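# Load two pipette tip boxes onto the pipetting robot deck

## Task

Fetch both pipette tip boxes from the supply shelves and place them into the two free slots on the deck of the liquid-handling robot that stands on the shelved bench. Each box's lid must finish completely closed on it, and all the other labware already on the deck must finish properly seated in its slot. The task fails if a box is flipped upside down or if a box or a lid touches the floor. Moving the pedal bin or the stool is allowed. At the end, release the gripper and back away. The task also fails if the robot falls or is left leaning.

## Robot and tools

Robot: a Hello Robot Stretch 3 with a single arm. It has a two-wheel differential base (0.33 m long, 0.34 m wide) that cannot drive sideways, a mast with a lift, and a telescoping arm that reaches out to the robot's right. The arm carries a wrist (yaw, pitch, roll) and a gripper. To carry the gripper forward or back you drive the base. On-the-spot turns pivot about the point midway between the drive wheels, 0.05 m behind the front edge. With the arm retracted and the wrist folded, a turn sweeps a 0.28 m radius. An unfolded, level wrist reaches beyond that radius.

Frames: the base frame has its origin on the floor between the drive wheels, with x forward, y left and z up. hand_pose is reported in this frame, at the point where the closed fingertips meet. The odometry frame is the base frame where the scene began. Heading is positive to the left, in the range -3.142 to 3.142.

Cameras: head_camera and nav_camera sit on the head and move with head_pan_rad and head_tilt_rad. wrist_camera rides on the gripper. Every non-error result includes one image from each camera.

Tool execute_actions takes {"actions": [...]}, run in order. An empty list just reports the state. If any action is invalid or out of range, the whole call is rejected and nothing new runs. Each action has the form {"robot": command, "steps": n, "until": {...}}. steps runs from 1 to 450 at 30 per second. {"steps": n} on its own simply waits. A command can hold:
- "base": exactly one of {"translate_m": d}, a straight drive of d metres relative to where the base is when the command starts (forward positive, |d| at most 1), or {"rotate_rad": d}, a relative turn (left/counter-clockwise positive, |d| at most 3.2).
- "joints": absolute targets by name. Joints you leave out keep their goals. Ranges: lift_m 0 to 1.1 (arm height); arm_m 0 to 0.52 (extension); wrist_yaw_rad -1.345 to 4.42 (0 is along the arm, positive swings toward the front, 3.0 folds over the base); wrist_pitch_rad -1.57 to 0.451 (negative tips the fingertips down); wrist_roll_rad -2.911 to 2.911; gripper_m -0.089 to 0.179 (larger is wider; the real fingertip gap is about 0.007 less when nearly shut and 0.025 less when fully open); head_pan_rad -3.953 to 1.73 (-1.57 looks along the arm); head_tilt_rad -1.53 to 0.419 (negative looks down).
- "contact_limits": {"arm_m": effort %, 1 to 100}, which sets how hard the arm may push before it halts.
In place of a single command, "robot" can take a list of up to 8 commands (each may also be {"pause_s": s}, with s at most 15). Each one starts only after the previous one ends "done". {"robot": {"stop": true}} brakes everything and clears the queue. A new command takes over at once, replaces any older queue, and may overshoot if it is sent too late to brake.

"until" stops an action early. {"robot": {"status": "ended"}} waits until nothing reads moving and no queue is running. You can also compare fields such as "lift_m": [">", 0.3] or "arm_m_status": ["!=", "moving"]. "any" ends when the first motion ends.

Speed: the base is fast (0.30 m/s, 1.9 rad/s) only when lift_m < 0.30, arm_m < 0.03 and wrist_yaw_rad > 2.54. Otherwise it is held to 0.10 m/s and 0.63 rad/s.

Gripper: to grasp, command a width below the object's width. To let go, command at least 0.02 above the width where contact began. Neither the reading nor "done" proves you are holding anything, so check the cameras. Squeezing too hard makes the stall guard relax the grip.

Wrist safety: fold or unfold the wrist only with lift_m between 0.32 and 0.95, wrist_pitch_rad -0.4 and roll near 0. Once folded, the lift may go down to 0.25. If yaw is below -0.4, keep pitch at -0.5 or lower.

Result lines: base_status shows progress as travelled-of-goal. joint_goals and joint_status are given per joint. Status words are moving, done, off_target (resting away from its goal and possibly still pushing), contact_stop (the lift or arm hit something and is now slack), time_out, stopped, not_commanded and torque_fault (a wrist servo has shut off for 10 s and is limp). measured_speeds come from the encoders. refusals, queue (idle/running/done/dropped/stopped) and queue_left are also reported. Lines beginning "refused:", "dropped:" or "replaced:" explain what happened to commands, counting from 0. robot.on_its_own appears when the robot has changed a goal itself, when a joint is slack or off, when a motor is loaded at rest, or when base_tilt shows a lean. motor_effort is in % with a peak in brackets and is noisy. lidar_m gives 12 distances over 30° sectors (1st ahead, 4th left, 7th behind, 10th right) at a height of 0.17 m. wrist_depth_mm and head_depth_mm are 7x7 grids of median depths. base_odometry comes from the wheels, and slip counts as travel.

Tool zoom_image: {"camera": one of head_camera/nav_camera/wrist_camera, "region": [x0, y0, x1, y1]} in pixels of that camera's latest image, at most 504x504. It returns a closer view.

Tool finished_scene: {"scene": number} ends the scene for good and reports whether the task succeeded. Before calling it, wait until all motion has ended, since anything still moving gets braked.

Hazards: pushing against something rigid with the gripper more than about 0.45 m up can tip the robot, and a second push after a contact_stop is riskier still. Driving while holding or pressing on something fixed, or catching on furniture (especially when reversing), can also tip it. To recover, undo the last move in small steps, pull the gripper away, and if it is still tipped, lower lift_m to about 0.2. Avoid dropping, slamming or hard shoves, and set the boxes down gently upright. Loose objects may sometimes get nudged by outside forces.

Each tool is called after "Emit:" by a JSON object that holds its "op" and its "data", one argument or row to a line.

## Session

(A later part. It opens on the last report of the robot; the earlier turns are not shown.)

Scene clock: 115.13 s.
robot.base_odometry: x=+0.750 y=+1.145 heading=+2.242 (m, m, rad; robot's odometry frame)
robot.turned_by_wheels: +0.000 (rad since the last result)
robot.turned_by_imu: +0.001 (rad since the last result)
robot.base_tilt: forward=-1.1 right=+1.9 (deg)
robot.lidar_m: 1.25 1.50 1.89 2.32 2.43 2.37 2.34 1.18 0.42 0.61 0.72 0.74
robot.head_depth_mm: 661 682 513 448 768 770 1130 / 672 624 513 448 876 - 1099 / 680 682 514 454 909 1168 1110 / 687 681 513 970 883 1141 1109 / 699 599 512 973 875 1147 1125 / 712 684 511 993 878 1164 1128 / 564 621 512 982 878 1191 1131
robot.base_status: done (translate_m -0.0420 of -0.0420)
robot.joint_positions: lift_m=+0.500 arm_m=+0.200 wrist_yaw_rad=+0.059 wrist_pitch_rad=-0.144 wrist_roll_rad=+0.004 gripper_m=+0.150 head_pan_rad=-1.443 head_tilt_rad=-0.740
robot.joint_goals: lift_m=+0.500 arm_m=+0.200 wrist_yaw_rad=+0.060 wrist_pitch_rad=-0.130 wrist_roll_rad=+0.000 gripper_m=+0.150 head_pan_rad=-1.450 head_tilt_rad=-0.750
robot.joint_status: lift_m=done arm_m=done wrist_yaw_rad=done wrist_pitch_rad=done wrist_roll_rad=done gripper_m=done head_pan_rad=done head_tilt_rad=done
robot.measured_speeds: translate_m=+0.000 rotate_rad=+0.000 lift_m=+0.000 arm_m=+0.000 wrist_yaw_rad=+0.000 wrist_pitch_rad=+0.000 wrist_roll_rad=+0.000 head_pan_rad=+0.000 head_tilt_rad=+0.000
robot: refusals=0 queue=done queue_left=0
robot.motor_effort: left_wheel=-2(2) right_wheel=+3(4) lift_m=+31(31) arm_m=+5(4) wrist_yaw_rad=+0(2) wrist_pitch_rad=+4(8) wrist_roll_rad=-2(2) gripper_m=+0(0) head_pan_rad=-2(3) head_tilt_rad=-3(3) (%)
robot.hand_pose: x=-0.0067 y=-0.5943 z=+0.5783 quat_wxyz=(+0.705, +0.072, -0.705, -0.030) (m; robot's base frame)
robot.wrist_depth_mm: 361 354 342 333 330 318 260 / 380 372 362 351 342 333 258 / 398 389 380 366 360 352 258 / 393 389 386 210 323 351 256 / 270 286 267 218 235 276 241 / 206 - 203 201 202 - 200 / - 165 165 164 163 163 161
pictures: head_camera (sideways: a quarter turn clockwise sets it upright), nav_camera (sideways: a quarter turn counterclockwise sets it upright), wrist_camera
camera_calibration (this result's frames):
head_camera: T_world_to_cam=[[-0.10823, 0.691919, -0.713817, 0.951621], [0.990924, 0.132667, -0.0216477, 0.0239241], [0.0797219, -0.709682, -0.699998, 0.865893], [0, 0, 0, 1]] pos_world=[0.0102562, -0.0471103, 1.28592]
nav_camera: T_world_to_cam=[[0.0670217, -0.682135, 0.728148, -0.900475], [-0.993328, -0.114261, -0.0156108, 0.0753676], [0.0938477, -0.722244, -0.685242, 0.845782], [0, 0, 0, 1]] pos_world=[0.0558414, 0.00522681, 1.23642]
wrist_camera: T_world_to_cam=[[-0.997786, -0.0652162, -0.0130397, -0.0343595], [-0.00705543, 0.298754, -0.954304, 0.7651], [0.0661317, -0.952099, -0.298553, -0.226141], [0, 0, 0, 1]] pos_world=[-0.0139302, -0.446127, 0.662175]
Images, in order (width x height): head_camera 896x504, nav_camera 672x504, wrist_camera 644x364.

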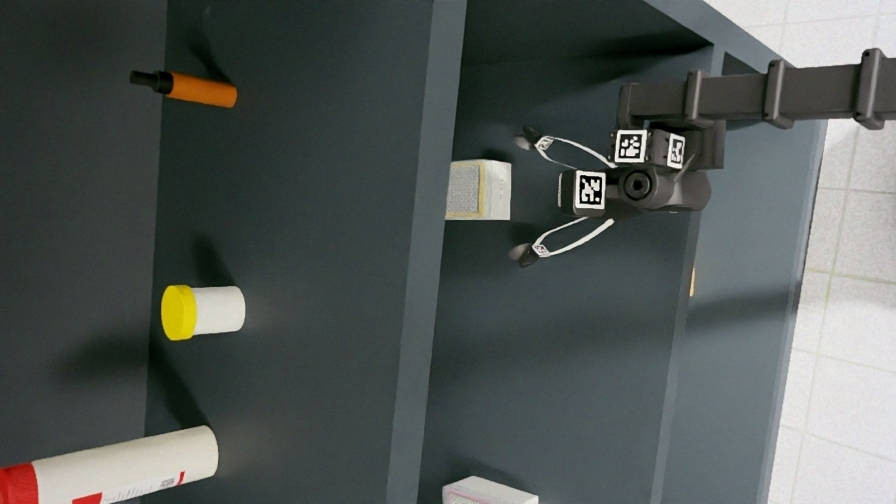

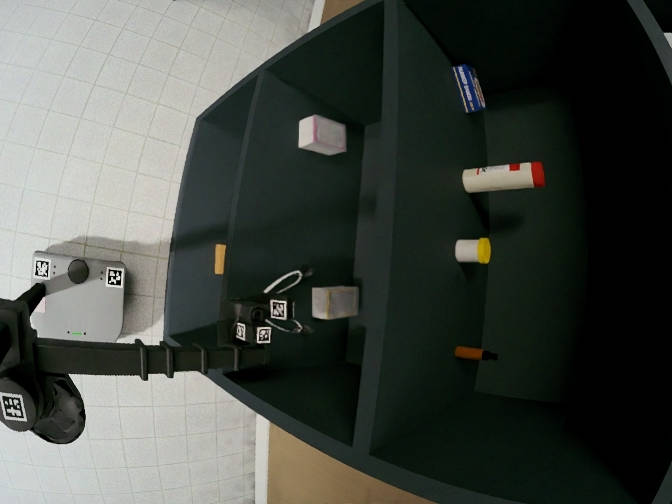

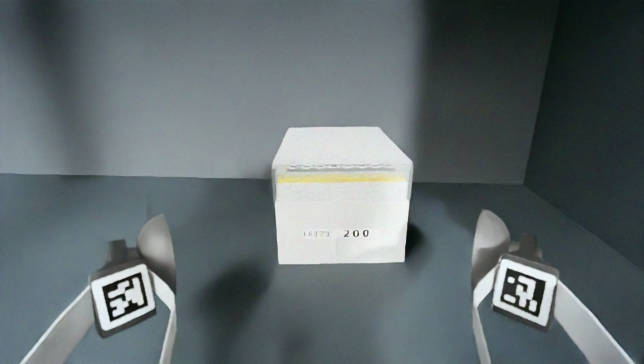

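Emit:
{"op": "execute_actions", "data": {
  "actions": [
    {"robot": [{"joints": {"lift_m": 0.487}}, {"joints": {"arm_m": 0.31}}], "steps": 450, "until": {"robot": {"status": "ended"}}}
  ]
}}

Scene clock: 125.87 s.
robot.base_odometry: x=+0.750 y=+1.145 heading=+2.242 (m, m, rad; robot's odometry frame)
robot.turned_by_wheels: +0.000 (rad since the last result)
robot.turned_by_imu: +0.001 (rad since the last result)
robot.base_tilt: forward=-1.1 right=+2.0 (deg)
robot.lidar_m: 1.25 1.49 1.90 2.32 2.43 2.37 2.35 1.18 0.41 0.61 0.72 0.74
robot.head_depth_mm: 663 682 511 449 773 767 1128 / 668 624 513 448 925 784 - / 682 684 512 450 858 800 1111 / 690 683 513 976 880 1145 1110 / 699 598 512 973 881 1150 1128 / 712 684 513 997 876 1171 1132 / 564 620 512 986 880 1187 1131
robot.base_status: done (translate_m -0.0420 of -0.0420)
robot.joint_positions: lift_m=+0.487 arm_m=+0.310 wrist_yaw_rad=+0.059 wrist_pitch_rad=-0.144 wrist_roll_rad=+0.004 gripper_m=+0.150 head_pan_rad=-1.443 head_tilt_rad=-0.740
robot.joint_goals: lift_m=+0.487 arm_m=+0.310 wrist_yaw_rad=+0.060 wrist_pitch_rad=-0.130 wrist_roll_rad=+0.000 gripper_m=+0.150 head_pan_rad=-1.450 head_tilt_rad=-0.750
robot.joint_status: lift_m=done arm_m=done wrist_yaw_rad=done wrist_pitch_rad=done wrist_roll_rad=done gripper_m=done head_pan_rad=done head_tilt_rad=done
robot.measured_speeds: translate_m=+0.000 rotate_rad=+0.000 lift_m=+0.000 arm_m=+0.000 wrist_yaw_rad=+0.000 wrist_pitch_rad=+0.000 wrist_roll_rad=+0.000 head_pan_rad=+0.000 head_tilt_rad=+0.000
robot: refusals=0 queue=done queue_left=0
robot.motor_effort: left_wheel=-2(2) right_wheel=+4(4) lift_m=+31(32) arm_m=+5(5) wrist_yaw_rad=+0(0) wrist_pitch_rad=+4(5) wrist_roll_rad=-2(2) gripper_m=+0(0) head_pan_rad=-1(1) head_tilt_rad=-4(3) (%)
robot.hand_pose: x=-0.0066 y=-0.7043 z=+0.5652 quat_wxyz=(+0.705, +0.072, -0.705, -0.031) (m; robot's base frame)
robot.wrist_depth_mm: 255 248 240 234 230 225 220 / 266 261 252 245 240 235 228 / 281 275 265 257 251 247 240 / 298 293 279 150 260 259 249 / 240 255 111 108 108 250 233 / 192 - 104 104 104 - 178 / - 147 110 109 109 140 145
pictures: head_camera (sideways: a quarter turn clockwise sets it upright), nav_camera (sideways: a quarter turn counterclockwise sets it upright), wrist_camera
camera_calibration (this result's frames):
head_camera: T_world_to_cam=[[-0.10823, 0.691924, -0.713811, 0.951614], [0.990924, 0.132667, -0.0216476, 0.0239241], [0.0797208, -0.709676, -0.700003, 0.8659], [0, 0, 0, 1]] pos_world=[0.0102562, -0.0471102, 1.28592]
nav_camera: T_world_to_cam=[[0.0670221, -0.682141, 0.728143, -0.900468], [-0.993328, -0.114261, -0.0156107, 0.0753674], [0.0938466, -0.722238, -0.685248, 0.84579], [0, 0, 0, 1]] pos_world=[0.0558413, 0.00522732, 1.23642]
wrist_camera: T_world_to_cam=[[-0.99777, -0.0654579, -0.013043, -0.04181], [-0.0071569, 0.299215, -0.954159, 0.785686], [0.0663599, -0.951938, -0.299016, -0.33438], [0, 0, 0, 1]] pos_world=[-0.0139043, -0.556135, 0.649138]
Images, in order (width x height): head_camera 896x504, nav_camera 672x504, wrist_camera 644x364.

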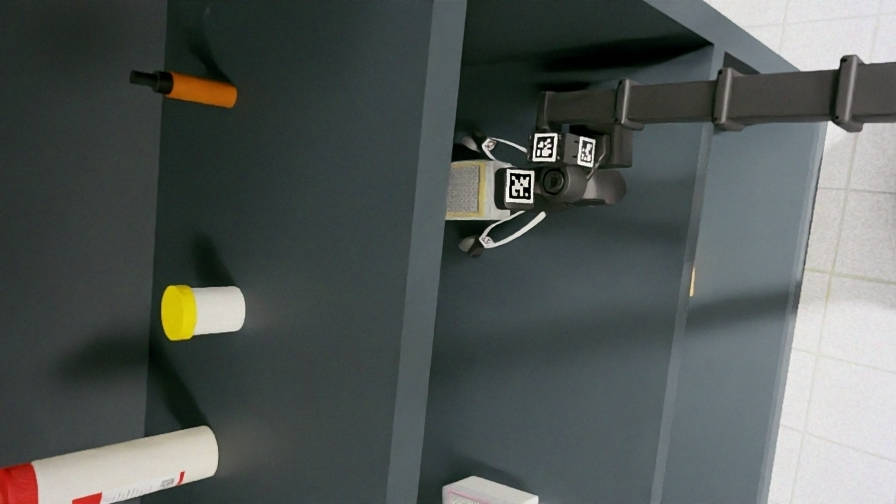

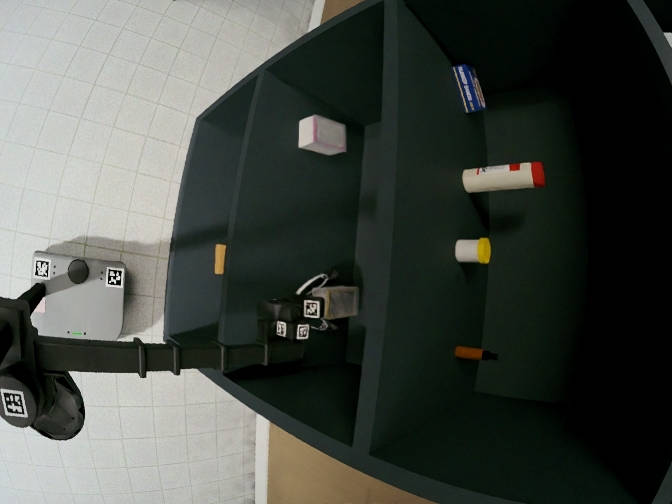

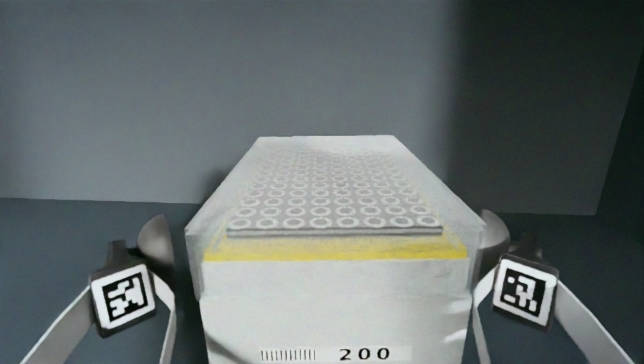

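Emit:
{"op": "execute_actions", "data": {
  "actions": [
    {"robot": [{"joints": {"arm_m": 0.325}}, {"joints": {"gripper_m": 0.05}}], "steps": 450, "until": {"robot": {"status": "ended"}}}
  ]
}}

Scene clock: 134.47 s.
robot.base_odometry: x=+0.750 y=+1.145 heading=+2.242 (m, m, rad; robot's odometry frame)
robot.turned_by_wheels: +0.000 (rad since the last result)
robot.turned_by_imu: +0.001 (rad since the last result)
robot.base_tilt: forward=-1.1 right=+1.9 (deg)
robot.lidar_m: 1.25 1.49 1.89 2.33 2.43 2.37 2.34 1.18 0.41 0.61 0.71 0.74
robot.head_depth_mm: 659 681 512 448 771 769 1131 / 670 621 512 448 900 780 - / 680 685 512 449 818 800 1108 / 691 684 512 971 878 1138 1112 / 702 598 513 967 880 1164 1123 / 712 681 513 998 877 1172 1134 / 561 620 513 986 877 1193 1132
robot.base_status: done (translate_m -0.0420 of -0.0420)
robot.joint_positions: lift_m=+0.487 arm_m=+0.325 wrist_yaw_rad=+0.061 wrist_pitch_rad=-0.146 wrist_roll_rad=+0.004 gripper_m=+0.051 head_pan_rad=-1.443 head_tilt_rad=-0.741
robot.joint_goals: lift_m=+0.487 arm_m=+0.325 wrist_yaw_rad=+0.060 wrist_pitch_rad=-0.130 wrist_roll_rad=+0.000 gripper_m=+0.050 head_pan_rad=-1.450 head_tilt_rad=-0.750
robot.joint_status: lift_m=done arm_m=done wrist_yaw_rad=done wrist_pitch_rad=done wrist_roll_rad=done gripper_m=done head_pan_rad=done head_tilt_rad=done
robot.measured_speeds: translate_m=+0.000 rotate_rad=+0.000 lift_m=+0.000 arm_m=+0.000 wrist_yaw_rad=+0.000 wrist_pitch_rad=+0.000 wrist_roll_rad=+0.000 head_pan_rad=+0.000 head_tilt_rad=+0.000
robot: refusals=0 queue=done queue_left=0
robot.motor_effort: left_wheel=-2(5) right_wheel=+2(9) lift_m=+31(31) arm_m=+4(7) wrist_yaw_rad=+0(4) wrist_pitch_rad=+5(5) wrist_roll_rad=-2(2) gripper_m=-30(100) head_pan_rad=-2(2) head_tilt_rad=-3(3) (%)
robot.hand_pose: x=-0.0063 y=-0.7192 z=+0.5648 quat_wxyz=(+0.705, +0.073, -0.704, -0.031) (m; robot's base frame)
robot.wrist_depth_mm: 238 232 228 222 218 211 205 / 252 245 238 231 227 222 215 / 265 258 250 242 236 232 226 / 282 274 262 146 158 243 235 / 241 240 126 116 112 235 231 / 183 187 130 118 108 188 177 / 147 145 139 125 117 142 144
pictures: head_camera (sideways: a quarter turn clockwise sets it upright), nav_camera (sideways: a quarter turn counterclockwise sets it upright), wrist_camera
camera_calibration (this result's frames):
head_camera: T_world_to_cam=[[-0.108253, 0.692106, -0.713632, 0.95138], [0.990924, 0.132671, -0.0216462, 0.0239223], [0.079697, -0.709498, -0.700187, 0.866139], [0, 0, 0, 1]] pos_world=[0.0102556, -0.0471062, 1.28591]
nav_camera: T_world_to_cam=[[0.0670451, -0.682327, 0.727967, -0.900238], [-0.993329, -0.114255, -0.0156073, 0.075363], [0.0938233, -0.722064, -0.685435, 0.846033], [0, 0, 0, 1]] pos_world=[0.0558392, 0.00524393, 1.23642]
wrist_camera: T_world_to_cam=[[-0.997686, -0.0667162, -0.0131002, -0.0433515], [-0.00757575, 0.300561, -0.953733, 0.790536], [0.0675668, -0.951426, -0.300371, -0.34762], [0, 0, 0, 1]] pos_world=[-0.0137747, -0.571232, 0.648977]
Images, in order (width x height): head_camera 896x504, nav_camera 672x504, wrist_camera 644x364.

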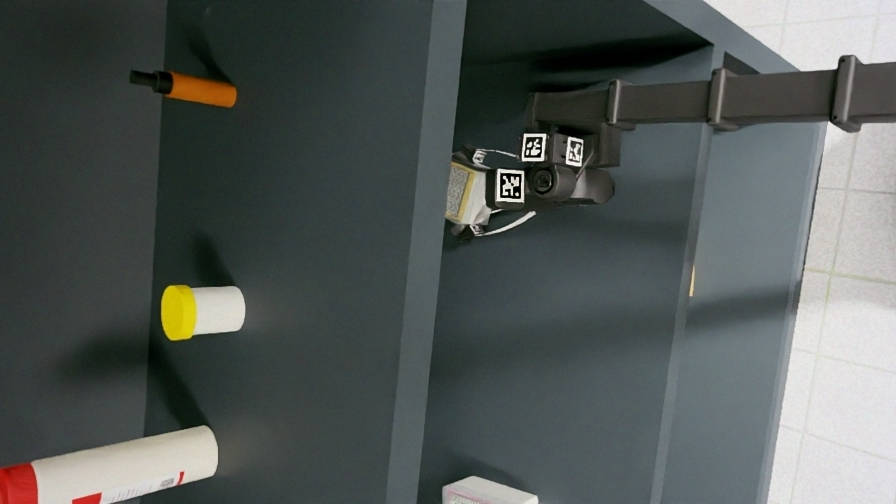

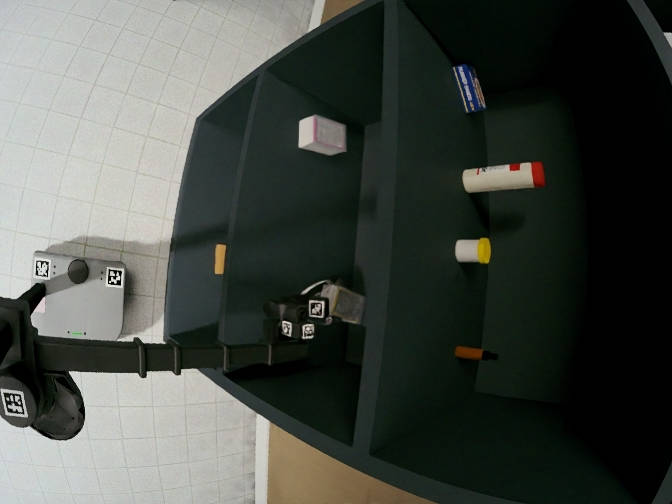

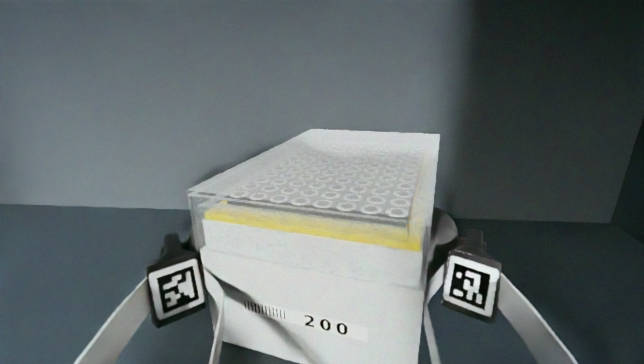

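Emit:
{"op": "execute_actions", "data": {
  "actions": [
    {"robot": [{"joints": {"gripper_m": 0.165}}, {"joints": {"arm_m": 0.24}}, {"base": {"translate_m": 0.08}, "joints": {"wrist_yaw_rad": -0.28}}], "steps": 450, "until": {"robot": {"status": "ended"}}}
  ]
}}

Scene clock: 151.77 s.
robot.base_odometry: x=+0.701 y=+1.208 heading=+2.242 (m, m, rad; robot's odometry frame)
robot.turned_by_wheels: +0.000 (rad since the last result)
robot.turned_by_imu: +0.001 (rad since the last result)
robot.base_tilt: forward=-1.1 right=+1.9 (deg)
robot.lidar_m: 1.18 1.42 1.84 2.32 2.43 2.45 2.43 1.18 0.46 0.63 0.69 0.68
robot.head_depth_mm: 661 683 513 448 880 784 1082 / 670 682 510 448 900 1167 1101 / 682 683 512 454 921 1168 1112 / 692 622 512 975 876 1144 1114 / 702 683 514 974 880 1173 1124 / 541 612 513 996 880 1163 1132 / 725 684 513 915 879 1196 1129
robot.base_status: done (translate_m +0.0800 of +0.0800)
robot.joint_positions: lift_m=+0.487 arm_m=+0.240 wrist_yaw_rad=-0.278 wrist_pitch_rad=-0.146 wrist_roll_rad=+0.004 gripper_m=+0.165 head_pan_rad=-1.443 head_tilt_rad=-0.741
robot.joint_goals: lift_m=+0.487 arm_m=+0.240 wrist_yaw_rad=-0.280 wrist_pitch_rad=-0.130 wrist_roll_rad=+0.000 gripper_m=+0.165 head_pan_rad=-1.450 head_tilt_rad=-0.750
robot.joint_status: lift_m=done arm_m=done wrist_yaw_rad=done wrist_pitch_rad=done wrist_roll_rad=done gripper_m=done head_pan_rad=done head_tilt_rad=done
robot.measured_speeds: translate_m=+0.000 rotate_rad=+0.000 lift_m=+0.000 arm_m=+0.000 wrist_yaw_rad=+0.000 wrist_pitch_rad=+0.000 wrist_roll_rad=+0.000 head_pan_rad=+0.000 head_tilt_rad=+0.000
robot: refusals=0 queue=done queue_left=0
robot.motor_effort: left_wheel=-2(3) right_wheel=+3(9) lift_m=+31(31) arm_m=-6(7) wrist_yaw_rad=-2(1) wrist_pitch_rad=+5(5) wrist_roll_rad=-2(2) gripper_m=+0(91) head_pan_rad=-3(2) head_tilt_rad=-3(4) (%)
robot.hand_pose: x=-0.0901 y=-0.6257 z=+0.5648 quat_wxyz=(+0.690, -0.047, -0.707, -0.149) (m; robot's base frame)
robot.wrist_depth_mm: 261 274 288 310 328 291 218 / 273 289 305 323 348 299 222 / 287 302 310 327 366 303 225 / 296 310 205 202 339 291 227 / 238 255 211 211 235 249 221 / 191 183 181 181 180 175 179 / - 147 147 147 146 145 142
pictures: head_camera (sideways: a quarter turn clockwise sets it upright), nav_camera (sideways: a quarter turn counterclockwise sets it upright), wrist_camera
camera_calibration (this result's frames):
head_camera: T_world_to_cam=[[-0.108249, 0.692107, -0.713632, 0.95138], [0.990924, 0.132666, -0.0216462, 0.0239223], [0.0796933, -0.709498, -0.700187, 0.866139], [0, 0, 0, 1]] pos_world=[0.0102554, -0.0471062, 1.28591]
nav_camera: T_world_to_cam=[[0.0670416, -0.682327, 0.727967, -0.900238], [-0.993329, -0.11425, -0.0156073, 0.075363], [0.0938196, -0.722064, -0.685435, 0.846033], [0, 0, 0, 1]] pos_world=[0.0558392, 0.00524367, 1.23642]
wrist_camera: T_world_to_cam=[[-0.963131, 0.268713, -0.0130941, 0.092254], [0.092828, 0.286247, -0.953649, 0.761757], [-0.25251, -0.919704, -0.300637, -0.261806], [0, 0, 0, 1]] pos_world=[-0.0479683, -0.483625, 0.648948]
Images, in order (width x height): head_camera 896x504, nav_camera 672x504, wrist_camera 644x364.

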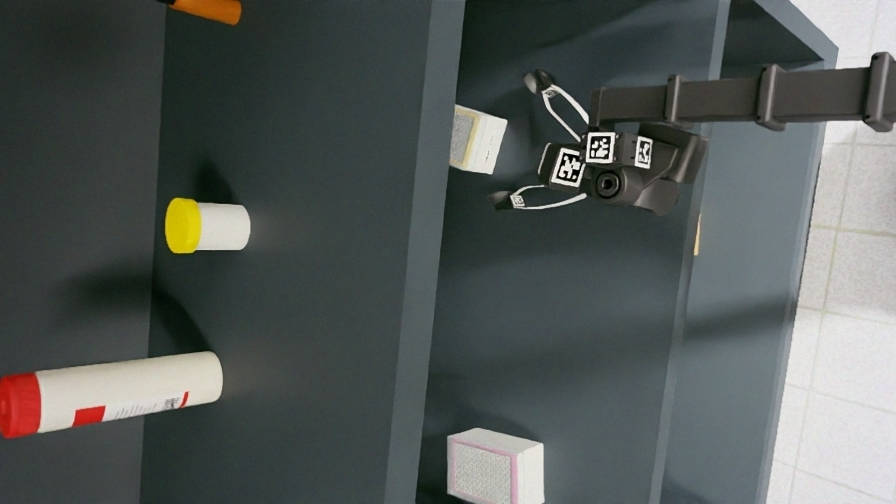

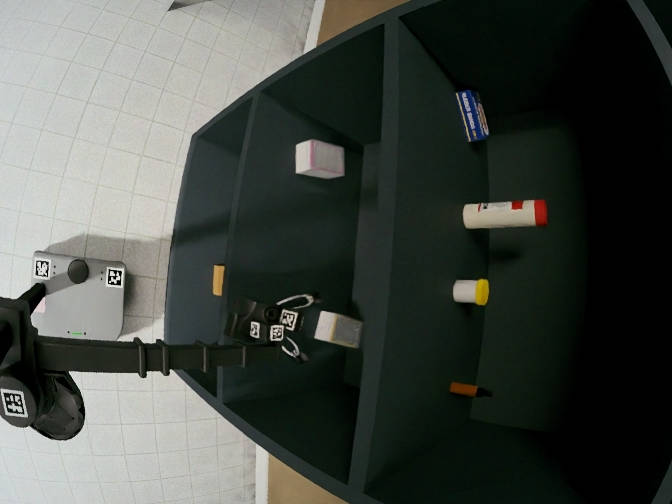

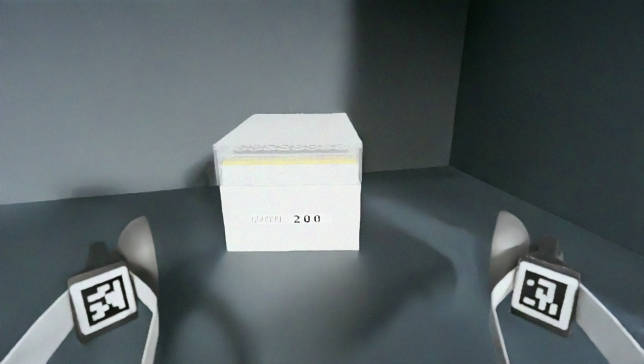

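Emit:
{"op": "execute_actions", "data": {
  "actions": [
    {"robot": [{"joints": {"arm_m": 0.322}}, {"joints": {"gripper_m": 0.05}}], "steps": 450, "until": {"robot": {"status": "ended"}}}
  ]
}}

Scene clock: 158.77 s.
robot.base_odometry: x=+0.701 y=+1.208 heading=+2.242 (m, m, rad; robot's odometry frame)
robot.turned_by_wheels: +0.000 (rad since the last result)
robot.turned_by_imu: +0.001 (rad since the last result)
robot.base_tilt: forward=-1.1 right=+2.0 (deg)
robot.lidar_m: 1.17 1.42 1.84 2.32 2.43 2.46 2.42 1.18 0.46 0.63 0.69 0.68
robot.head_depth_mm: 662 683 513 448 876 784 1092 / 670 685 513 448 912 785 1101 / 681 682 511 450 875 804 1107 / 688 625 513 972 876 1141 1113 / 702 683 513 968 879 1165 1127 / 540 612 513 1001 876 1167 1140 / 722 684 512 907 876 1190 1131
robot.base_status: done (translate_m +0.0800 of +0.0800)
robot.joint_positions: lift_m=+0.487 arm_m=+0.322 wrist_yaw_rad=-0.280 wrist_pitch_rad=-0.146 wrist_roll_rad=+0.004 gripper_m=+0.052 head_pan_rad=-1.443 head_tilt_rad=-0.741
robot.joint_goals: lift_m=+0.487 arm_m=+0.322 wrist_yaw_rad=-0.280 wrist_pitch_rad=-0.130 wrist_roll_rad=+0.000 gripper_m=+0.050 head_pan_rad=-1.450 head_tilt_rad=-0.750
robot.joint_status: lift_m=done arm_m=done wrist_yaw_rad=done wrist_pitch_rad=done wrist_roll_rad=done gripper_m=done head_pan_rad=done head_tilt_rad=done
robot.measured_speeds: translate_m=+0.000 rotate_rad=+0.000 lift_m=+0.000 arm_m=+0.000 wrist_yaw_rad=+0.000 wrist_pitch_rad=+0.000 wrist_roll_rad=+0.000 head_pan_rad=+0.000 head_tilt_rad=+0.000
robot: refusals=0 queue=done queue_left=0
robot.motor_effort: left_wheel=-2(2) right_wheel=+4(4) lift_m=+31(31) arm_m=+5(5) wrist_yaw_rad=+0(2) wrist_pitch_rad=+5(5) wrist_roll_rad=-2(2) gripper_m=-34(100) head_pan_rad=-3(2) head_tilt_rad=-3(3) (%)
robot.hand_pose: x=-0.0906 y=-0.7069 z=+0.5648 quat_wxyz=(+0.690, -0.047, -0.707, -0.150) (m; robot's base frame)
robot.wrist_depth_mm: 198 208 219 233 249 265 219 / 207 217 230 245 263 276 223 / 215 227 242 253 277 290 225 / 225 238 246 148 286 294 227 / 229 239 127 126 126 233 219 / 182 192 131 131 132 179 178 / 148 147 140 139 141 146 145
pictures: head_camera (sideways: a quarter turn clockwise sets it upright), nav_camera (sideways: a quarter turn counterclockwise sets it upright), wrist_camera
camera_calibration (this result's frames):
head_camera: T_world_to_cam=[[-0.108249, 0.692107, -0.713632, 0.951379], [0.990924, 0.132666, -0.0216462, 0.0239223], [0.0796934, -0.709498, -0.700187, 0.866139], [0, 0, 0, 1]] pos_world=[0.0102554, -0.0471062, 1.28591]
nav_camera: T_world_to_cam=[[0.0670417, -0.682327, 0.727966, -0.900238], [-0.993329, -0.11425, -0.0156073, 0.075363], [0.0938196, -0.722064, -0.685435, 0.846033], [0, 0, 0, 1]] pos_world=[0.0558392, 0.00524368, 1.23642]
wrist_camera: T_world_to_cam=[[-0.96265, 0.270431, -0.0130942, 0.114915], [0.0933385, 0.286081, -0.953649, 0.784966], [-0.25415, -0.919252, -0.300637, -0.336414], [0, 0, 0, 1]] pos_world=[-0.0481437, -0.56489, 0.648948]
Images, in order (width x height): head_camera 896x504, nav_camera 672x504, wrist_camera 644x364.

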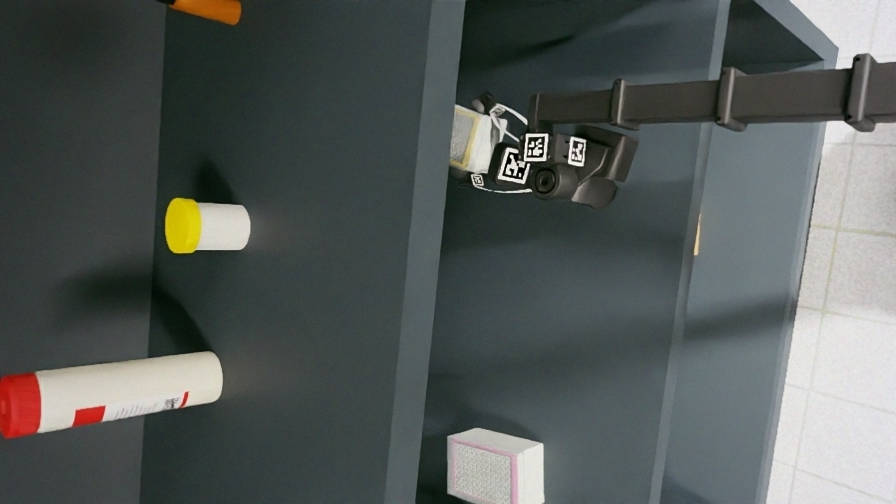

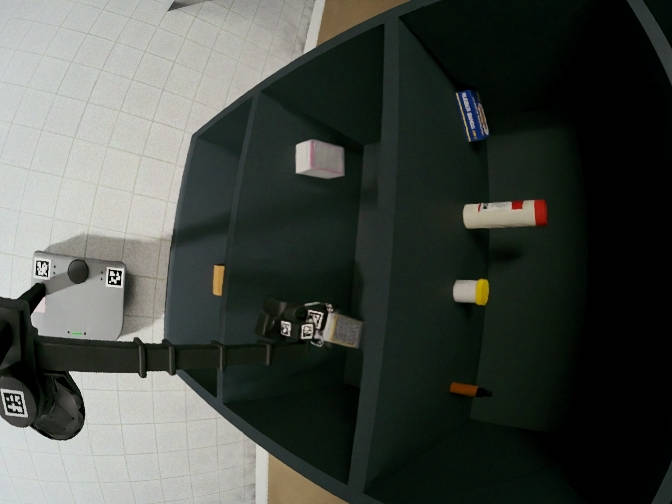

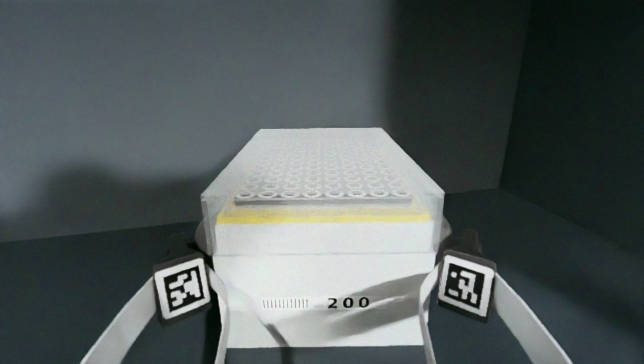

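Emit:
{"op": "execute_actions", "data": {
  "actions": [
    {"robot": [{"joints": {"lift_m": 0.53}}, {"joints": {"arm_m": 0.2}}], "steps": 450, "until": {"robot": {"status": "ended"}}}
  ]
}}

Scene clock: 163.77 s.
robot.base_odometry: x=+0.701 y=+1.208 heading=+2.242 (m, m, rad; robot's odometry frame)
robot.turned_by_wheels: +0.000 (rad since the last result)
robot.turned_by_imu: +0.001 (rad since the last result)
robot.base_tilt: forward=-1.0 right=+1.9 (deg)
robot.lidar_m: 1.17 1.42 1.84 2.32 2.43 2.45 2.42 1.18 0.46 0.63 0.69 0.68
robot.head_depth_mm: 662 681 512 448 874 786 1089 / 671 682 512 449 857 - 1103 / 684 684 514 841 868 1164 1112 / 689 624 513 978 878 1144 1113 / 699 682 512 968 879 1160 1124 / 541 613 513 993 880 1165 1129 / 723 684 513 912 878 1186 1132
robot.base_status: done (translate_m +0.0800 of +0.0800)
robot.joint_positions: lift_m=+0.530 arm_m=+0.200 wrist_yaw_rad=-0.280 wrist_pitch_rad=-0.160 wrist_roll_rad=+0.004 gripper_m=+0.051 head_pan_rad=-1.443 head_tilt_rad=-0.741
robot.joint_goals: lift_m=+0.530 arm_m=+0.200 wrist_yaw_rad=-0.280 wrist_pitch_rad=-0.130 wrist_roll_rad=+0.000 gripper_m=+0.050 head_pan_rad=-1.450 head_tilt_rad=-0.750
robot.joint_status: lift_m=done arm_m=done wrist_yaw_rad=done wrist_pitch_rad=done wrist_roll_rad=done gripper_m=done head_pan_rad=done head_tilt_rad=done
robot.measured_speeds: translate_m=+0.000 rotate_rad=+0.000 lift_m=+0.000 arm_m=+0.000 wrist_yaw_rad=+0.000 wrist_pitch_rad=+0.000 wrist_roll_rad=+0.000 head_pan_rad=+0.000 head_tilt_rad=+0.000
robot: refusals=0 queue=done queue_left=0
robot.motor_effort: left_wheel=-2(2) right_wheel=+3(3) lift_m=+44(45) arm_m=-6(8) wrist_yaw_rad=+0(0) wrist_pitch_rad=+9(9) wrist_roll_rad=-2(2) gripper_m=-18(25) head_pan_rad=-3(3) head_tilt_rad=-4(3) (%)
robot.hand_pose: x=-0.0903 y=-0.5847 z=+0.6039 quat_wxyz=(+0.689, -0.043, -0.707, -0.154) (m; robot's base frame)
robot.wrist_depth_mm: 292 310 328 348 366 291 216 / 305 321 342 366 390 295 222 / 321 335 360 385 407 298 223 / 335 353 374 178 401 305 227 / 320 318 131 131 131 292 229 / 246 249 132 132 131 244 224 / 197 197 183 135 135 195 194
pictures: head_camera (sideways: a quarter turn clockwise sets it upright), nav_camera (sideways: a quarter turn counterclockwise sets it upright), wrist_camera
camera_calibration (this result's frames):
head_camera: T_world_to_cam=[[-0.108249, 0.692107, -0.713632, 0.95138], [0.990924, 0.132667, -0.0216462, 0.0239223], [0.0796936, -0.709498, -0.700187, 0.866139], [0, 0, 0, 1]] pos_world=[0.0102554, -0.0471062, 1.28591]
nav_camera: T_world_to_cam=[[0.0670418, -0.682327, 0.727967, -0.900238], [-0.993329, -0.114251, -0.0156073, 0.075363], [0.0938198, -0.722064, -0.685435, 0.846033], [0, 0, 0, 1]] pos_world=[0.0558392, 0.00524369, 1.23642]
wrist_camera: T_world_to_cam=[[-0.962602, 0.270598, -0.013175, 0.0827777], [0.096868, 0.29836, -0.949525, 0.792361], [-0.253008, -0.915291, -0.313414, -0.202182], [0, 0, 0, 1]] pos_world=[-0.0482262, -0.443863, 0.690091]
Images, in order (width x height): head_camera 896x504, nav_camera 672x504, wrist_camera 644x364.

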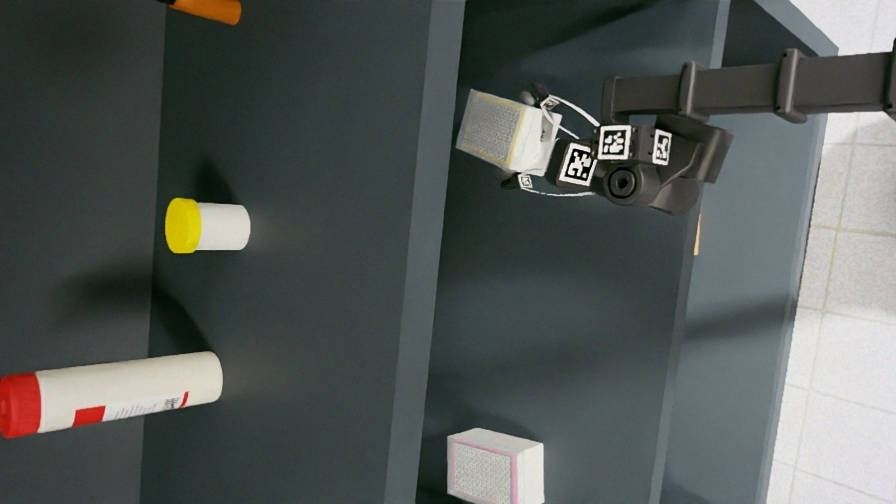

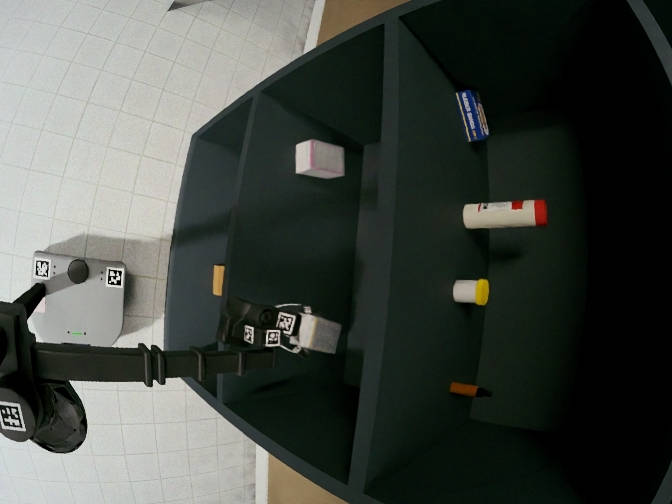

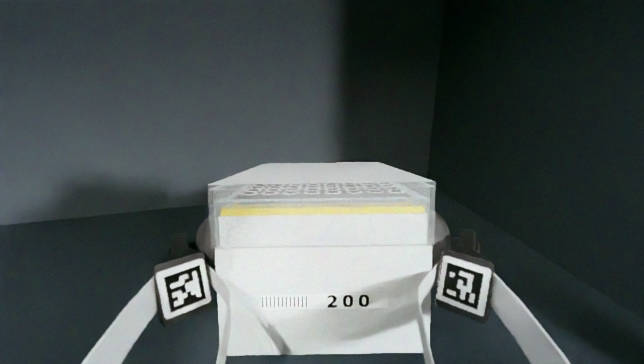

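Emit:
{"op": "execute_actions", "data": {
  "actions": [
    {"robot": [{"joints": {"lift_m": 0.488}}], "steps": 450, "until": {"robot": {"status": "ended"}}}
  ]
}}

Scene clock: 170.80 s.
robot.base_odometry: x=+0.701 y=+1.208 heading=+2.242 (m, m, rad; robot's odometry frame)
robot.turned_by_wheels: +0.000 (rad since the last result)
robot.turned_by_imu: +0.001 (rad since the last result)
robot.base_tilt: forward=-1.0 right=+1.9 (deg)
robot.lidar_m: 1.17 1.42 1.83 2.32 2.42 2.46 2.42 1.18 0.46 0.63 0.69 0.67
robot.head_depth_mm: 662 683 512 447 878 783 1089 / 672 685 512 448 860 - 1105 / 679 681 512 885 876 1153 1103 / 690 624 512 972 879 1147 1111 / 697 684 512 977 878 1173 1131 / 541 611 513 997 878 1174 1126 / 723 682 513 913 880 1189 1133
robot.base_status: done (translate_m +0.0800 of +0.0800)
robot.joint_positions: lift_m=+0.488 arm_m=+0.200 wrist_yaw_rad=-0.280 wrist_pitch_rad=-0.151 wrist_roll_rad=+0.004 gripper_m=+0.051 head_pan_rad=-1.443 head_tilt_rad=-0.741
robot.joint_goals: lift_m=+0.488 arm_m=+0.200 wrist_yaw_rad=-0.280 wrist_pitch_rad=-0.130 wrist_roll_rad=+0.000 gripper_m=+0.050 head_pan_rad=-1.450 head_tilt_rad=-0.750
robot.joint_status: lift_m=done arm_m=done wrist_yaw_rad=done wrist_pitch_rad=done wrist_roll_rad=done gripper_m=done head_pan_rad=done head_tilt_rad=done
robot.measured_speeds: translate_m=+0.000 rotate_rad=+0.000 lift_m=+0.000 arm_m=+0.000 wrist_yaw_rad=+0.000 wrist_pitch_rad=+0.000 wrist_roll_rad=+0.000 head_pan_rad=+0.000 head_tilt_rad=+0.000
robot: refusals=0 queue=done queue_left=0
robot.motor_effort: left_wheel=-2(2) right_wheel=+3(3) lift_m=+31(45) arm_m=-6(6) wrist_yaw_rad=+0(0) wrist_pitch_rad=+7(9) wrist_roll_rad=-2(2) gripper_m=-18(18) head_pan_rad=-2(2) head_tilt_rad=-2(3) (%)
robot.hand_pose: x=-0.0905 y=-0.5852 z=+0.5645 quat_wxyz=(+0.689, -0.045, -0.707, -0.152) (m; robot's base frame)
robot.wrist_depth_mm: 295 310 322 349 363 289 217 / 304 319 341 363 384 293 221 / 317 336 357 370 405 302 224 / 326 344 316 148 284 292 228 / 238 238 127 127 127 233 217 / 183 187 132 134 133 184 179 / 148 147 142 140 140 145 145
pictures: head_camera (sideways: a quarter turn clockwise sets it upright), nav_camera (sideways: a quarter turn counterclockwise sets it upright), wrist_camera
camera_calibration (this result's frames):
head_camera: T_world_to_cam=[[-0.108249, 0.692107, -0.713632, 0.951379], [0.990924, 0.132666, -0.0216462, 0.0239223], [0.0796933, -0.709498, -0.700187, 0.866139], [0, 0, 0, 1]] pos_world=[0.0102554, -0.0471062, 1.28591]
nav_camera: T_world_to_cam=[[0.0670416, -0.682327, 0.727966, -0.900238], [-0.993329, -0.11425, -0.0156073, 0.075363], [0.0938196, -0.722064, -0.685435, 0.846033], [0, 0, 0, 1]] pos_world=[0.0558392, 0.00524368, 1.23642]
wrist_camera: T_world_to_cam=[[-0.962632, 0.270497, -0.0131222, 0.0821567], [0.094687, 0.290781, -0.952093, 0.751904], [-0.253722, -0.917757, -0.305527, -0.220978], [0, 0, 0, 1]] pos_world=[-0.0481759, -0.443666, 0.649446]
Images, in order (width x height): head_camera 896x504, nav_camera 672x504, wrist_camera 644x364.

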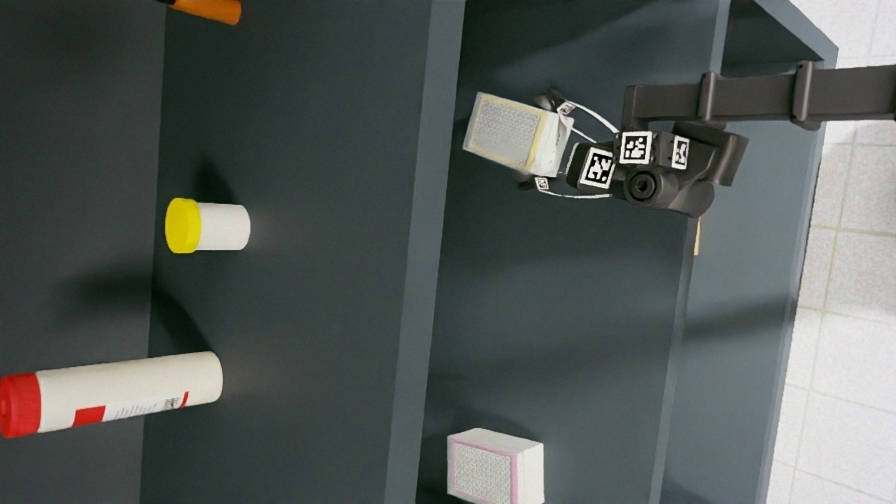

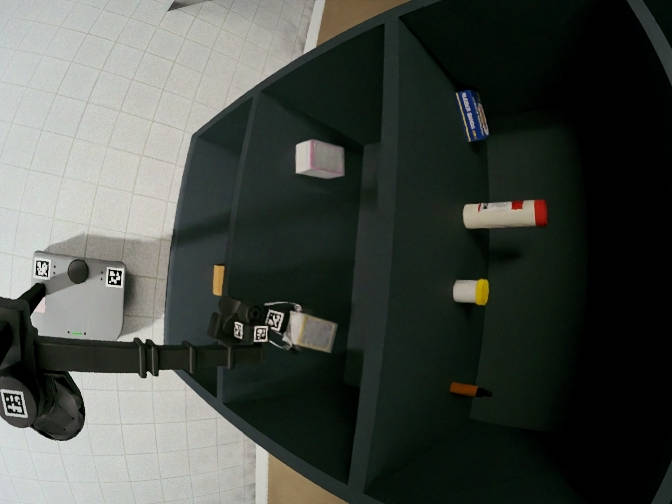

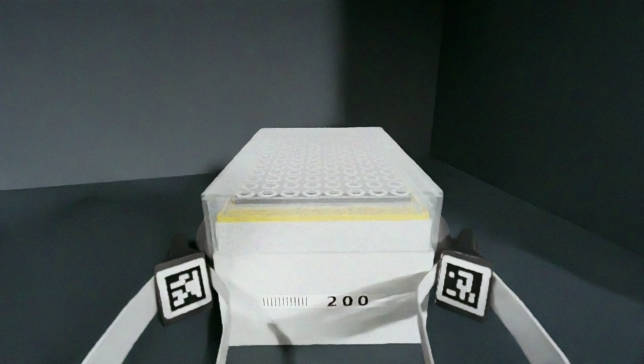

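Emit:
{"op": "execute_actions", "data": {
  "actions": [
    {"robot": [{"joints": {"gripper_m": 0.13}}, {"joints": {"arm_m": 0.209}}, {"joints": {"gripper_m": -0.01}}, {"joints": {"lift_m": 0.52}}, {"pause_s": 1.5}], "steps": 450, "until": {"robot": {"status": "ended"}}}
  ]
}}

Scene clock: 181.47 s.
robot.base_odometry: x=+0.701 y=+1.208 heading=+2.242 (m, m, rad; robot's odometry frame)
robot.turned_by_wheels: +0.000 (rad since the last result)
robot.turned_by_imu: +0.001 (rad since the last result)
robot.base_tilt: forward=-0.9 right=+1.9 (deg)
robot.lidar_m: 1.17 1.42 1.83 2.32 2.44 2.46 2.42 1.18 0.46 0.63 0.69 0.67
robot.head_depth_mm: 663 681 510 448 877 785 1089 / 671 683 512 448 862 - 1102 / 680 683 513 853 874 1174 1106 / 693 622 512 972 875 1149 1110 / 700 681 514 969 877 1169 1123 / 541 611 512 991 878 1174 1131 / 725 686 513 909 877 1192 1139
robot.base_status: done (translate_m +0.0800 of +0.0800)
robot.joint_positions: lift_m=+0.520 arm_m=+0.209 wrist_yaw_rad=-0.281 wrist_pitch_rad=-0.159 wrist_roll_rad=+0.004 gripper_m=+0.004 head_pan_rad=-1.443 head_tilt_rad=-0.741
robot.joint_goals: lift_m=+0.520 arm_m=+0.209 wrist_yaw_rad=-0.280 wrist_pitch_rad=-0.130 wrist_roll_rad=+0.000 gripper_m=+0.002 head_pan_rad=-1.450 head_tilt_rad=-0.750
robot.joint_status: lift_m=done arm_m=done wrist_yaw_rad=done wrist_pitch_rad=done wrist_roll_rad=done gripper_m=off_target head_pan_rad=done head_tilt_rad=done
robot.measured_speeds: translate_m=+0.000 rotate_rad=+0.000 lift_m=+0.000 arm_m=+0.000 wrist_yaw_rad=+0.000 wrist_pitch_rad=+0.000 wrist_roll_rad=+0.000 head_pan_rad=+0.000 head_tilt_rad=+0.000
robot: refusals=0 queue=done queue_left=0
robot.on_its_own: gripper_m is held at +0.002, not at your -0.010, by its stall guard, which is still easing
robot.motor_effort: left_wheel=-2(2) right_wheel=+3(4) lift_m=+44(45) arm_m=+5(7) wrist_yaw_rad=+1(1) wrist_pitch_rad=+9(9) wrist_roll_rad=-2(2) gripper_m=-35(100) head_pan_rad=-3(2) head_tilt_rad=-3(3) (%)
robot.hand_pose: x=-0.0906 y=-0.5930 z=+0.5941 quat_wxyz=(+0.689, -0.043, -0.707, -0.154) (m; robot's base frame)
robot.wrist_depth_mm: 287 300 318 338 359 290 217 / 301 311 331 356 378 295 220 / 314 327 352 377 397 301 223 / 325 346 365 161 381 308 225 / 299 299 129 129 129 282 230 / 229 235 132 133 133 228 216 / 186 184 172 137 138 183 182
pictures: head_camera (sideways: a quarter turn clockwise sets it upright), nav_camera (sideways: a quarter turn counterclockwise sets it upright), wrist_camera
camera_calibration (this result's frames):
head_camera: T_world_to_cam=[[-0.108249, 0.692107, -0.713631, 0.951379], [0.990924, 0.132666, -0.0216462, 0.0239223], [0.0796934, -0.709498, -0.700187, 0.866139], [0, 0, 0, 1]] pos_world=[0.0102554, -0.0471062, 1.28591]
nav_camera: T_world_to_cam=[[0.0670417, -0.682327, 0.727966, -0.900238], [-0.993329, -0.11425, -0.0156073, 0.075363], [0.0938196, -0.722064, -0.685435, 0.846033], [0, 0, 0, 1]] pos_world=[0.0558392, 0.00524369, 1.23642]
wrist_camera: T_world_to_cam=[[-0.962371, 0.271421, -0.0131654, 0.0851847], [0.0969048, 0.297523, -0.949784, 0.785224], [-0.253874, -0.91532, -0.31263, -0.213466], [0, 0, 0, 1]] pos_world=[-0.0483064, -0.452133, 0.680179]
Images, in order (width x height): head_camera 896x504, nav_camera 672x504, wrist_camera 644x364.

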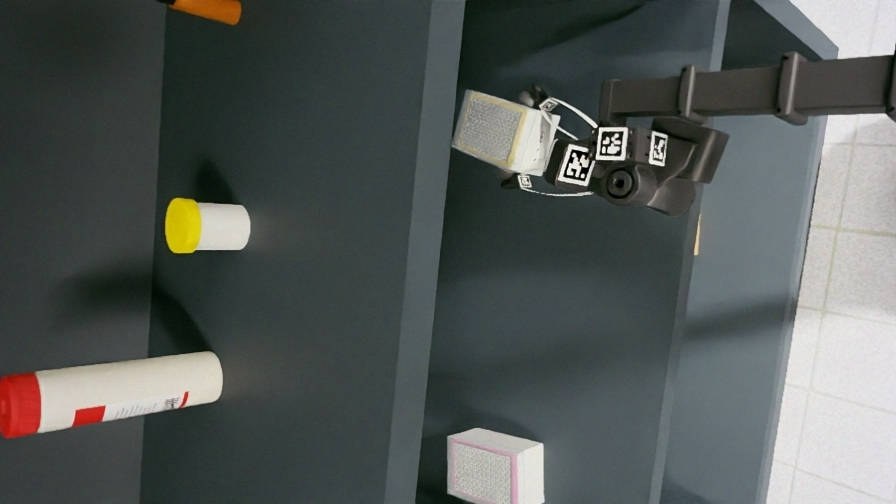

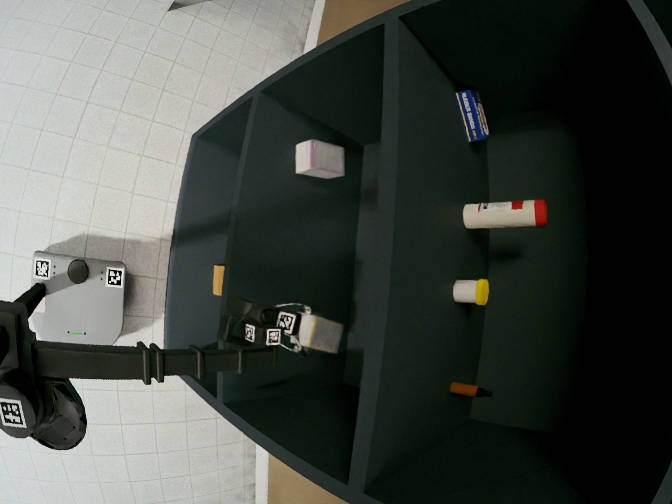

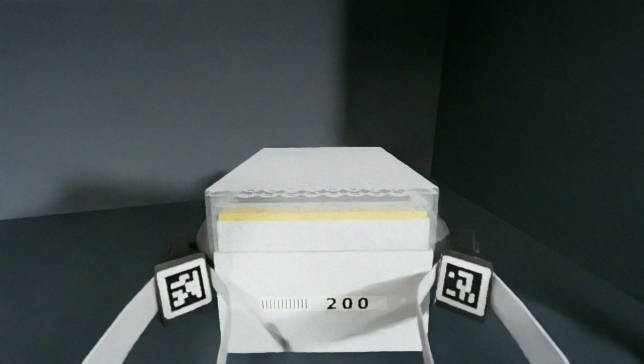

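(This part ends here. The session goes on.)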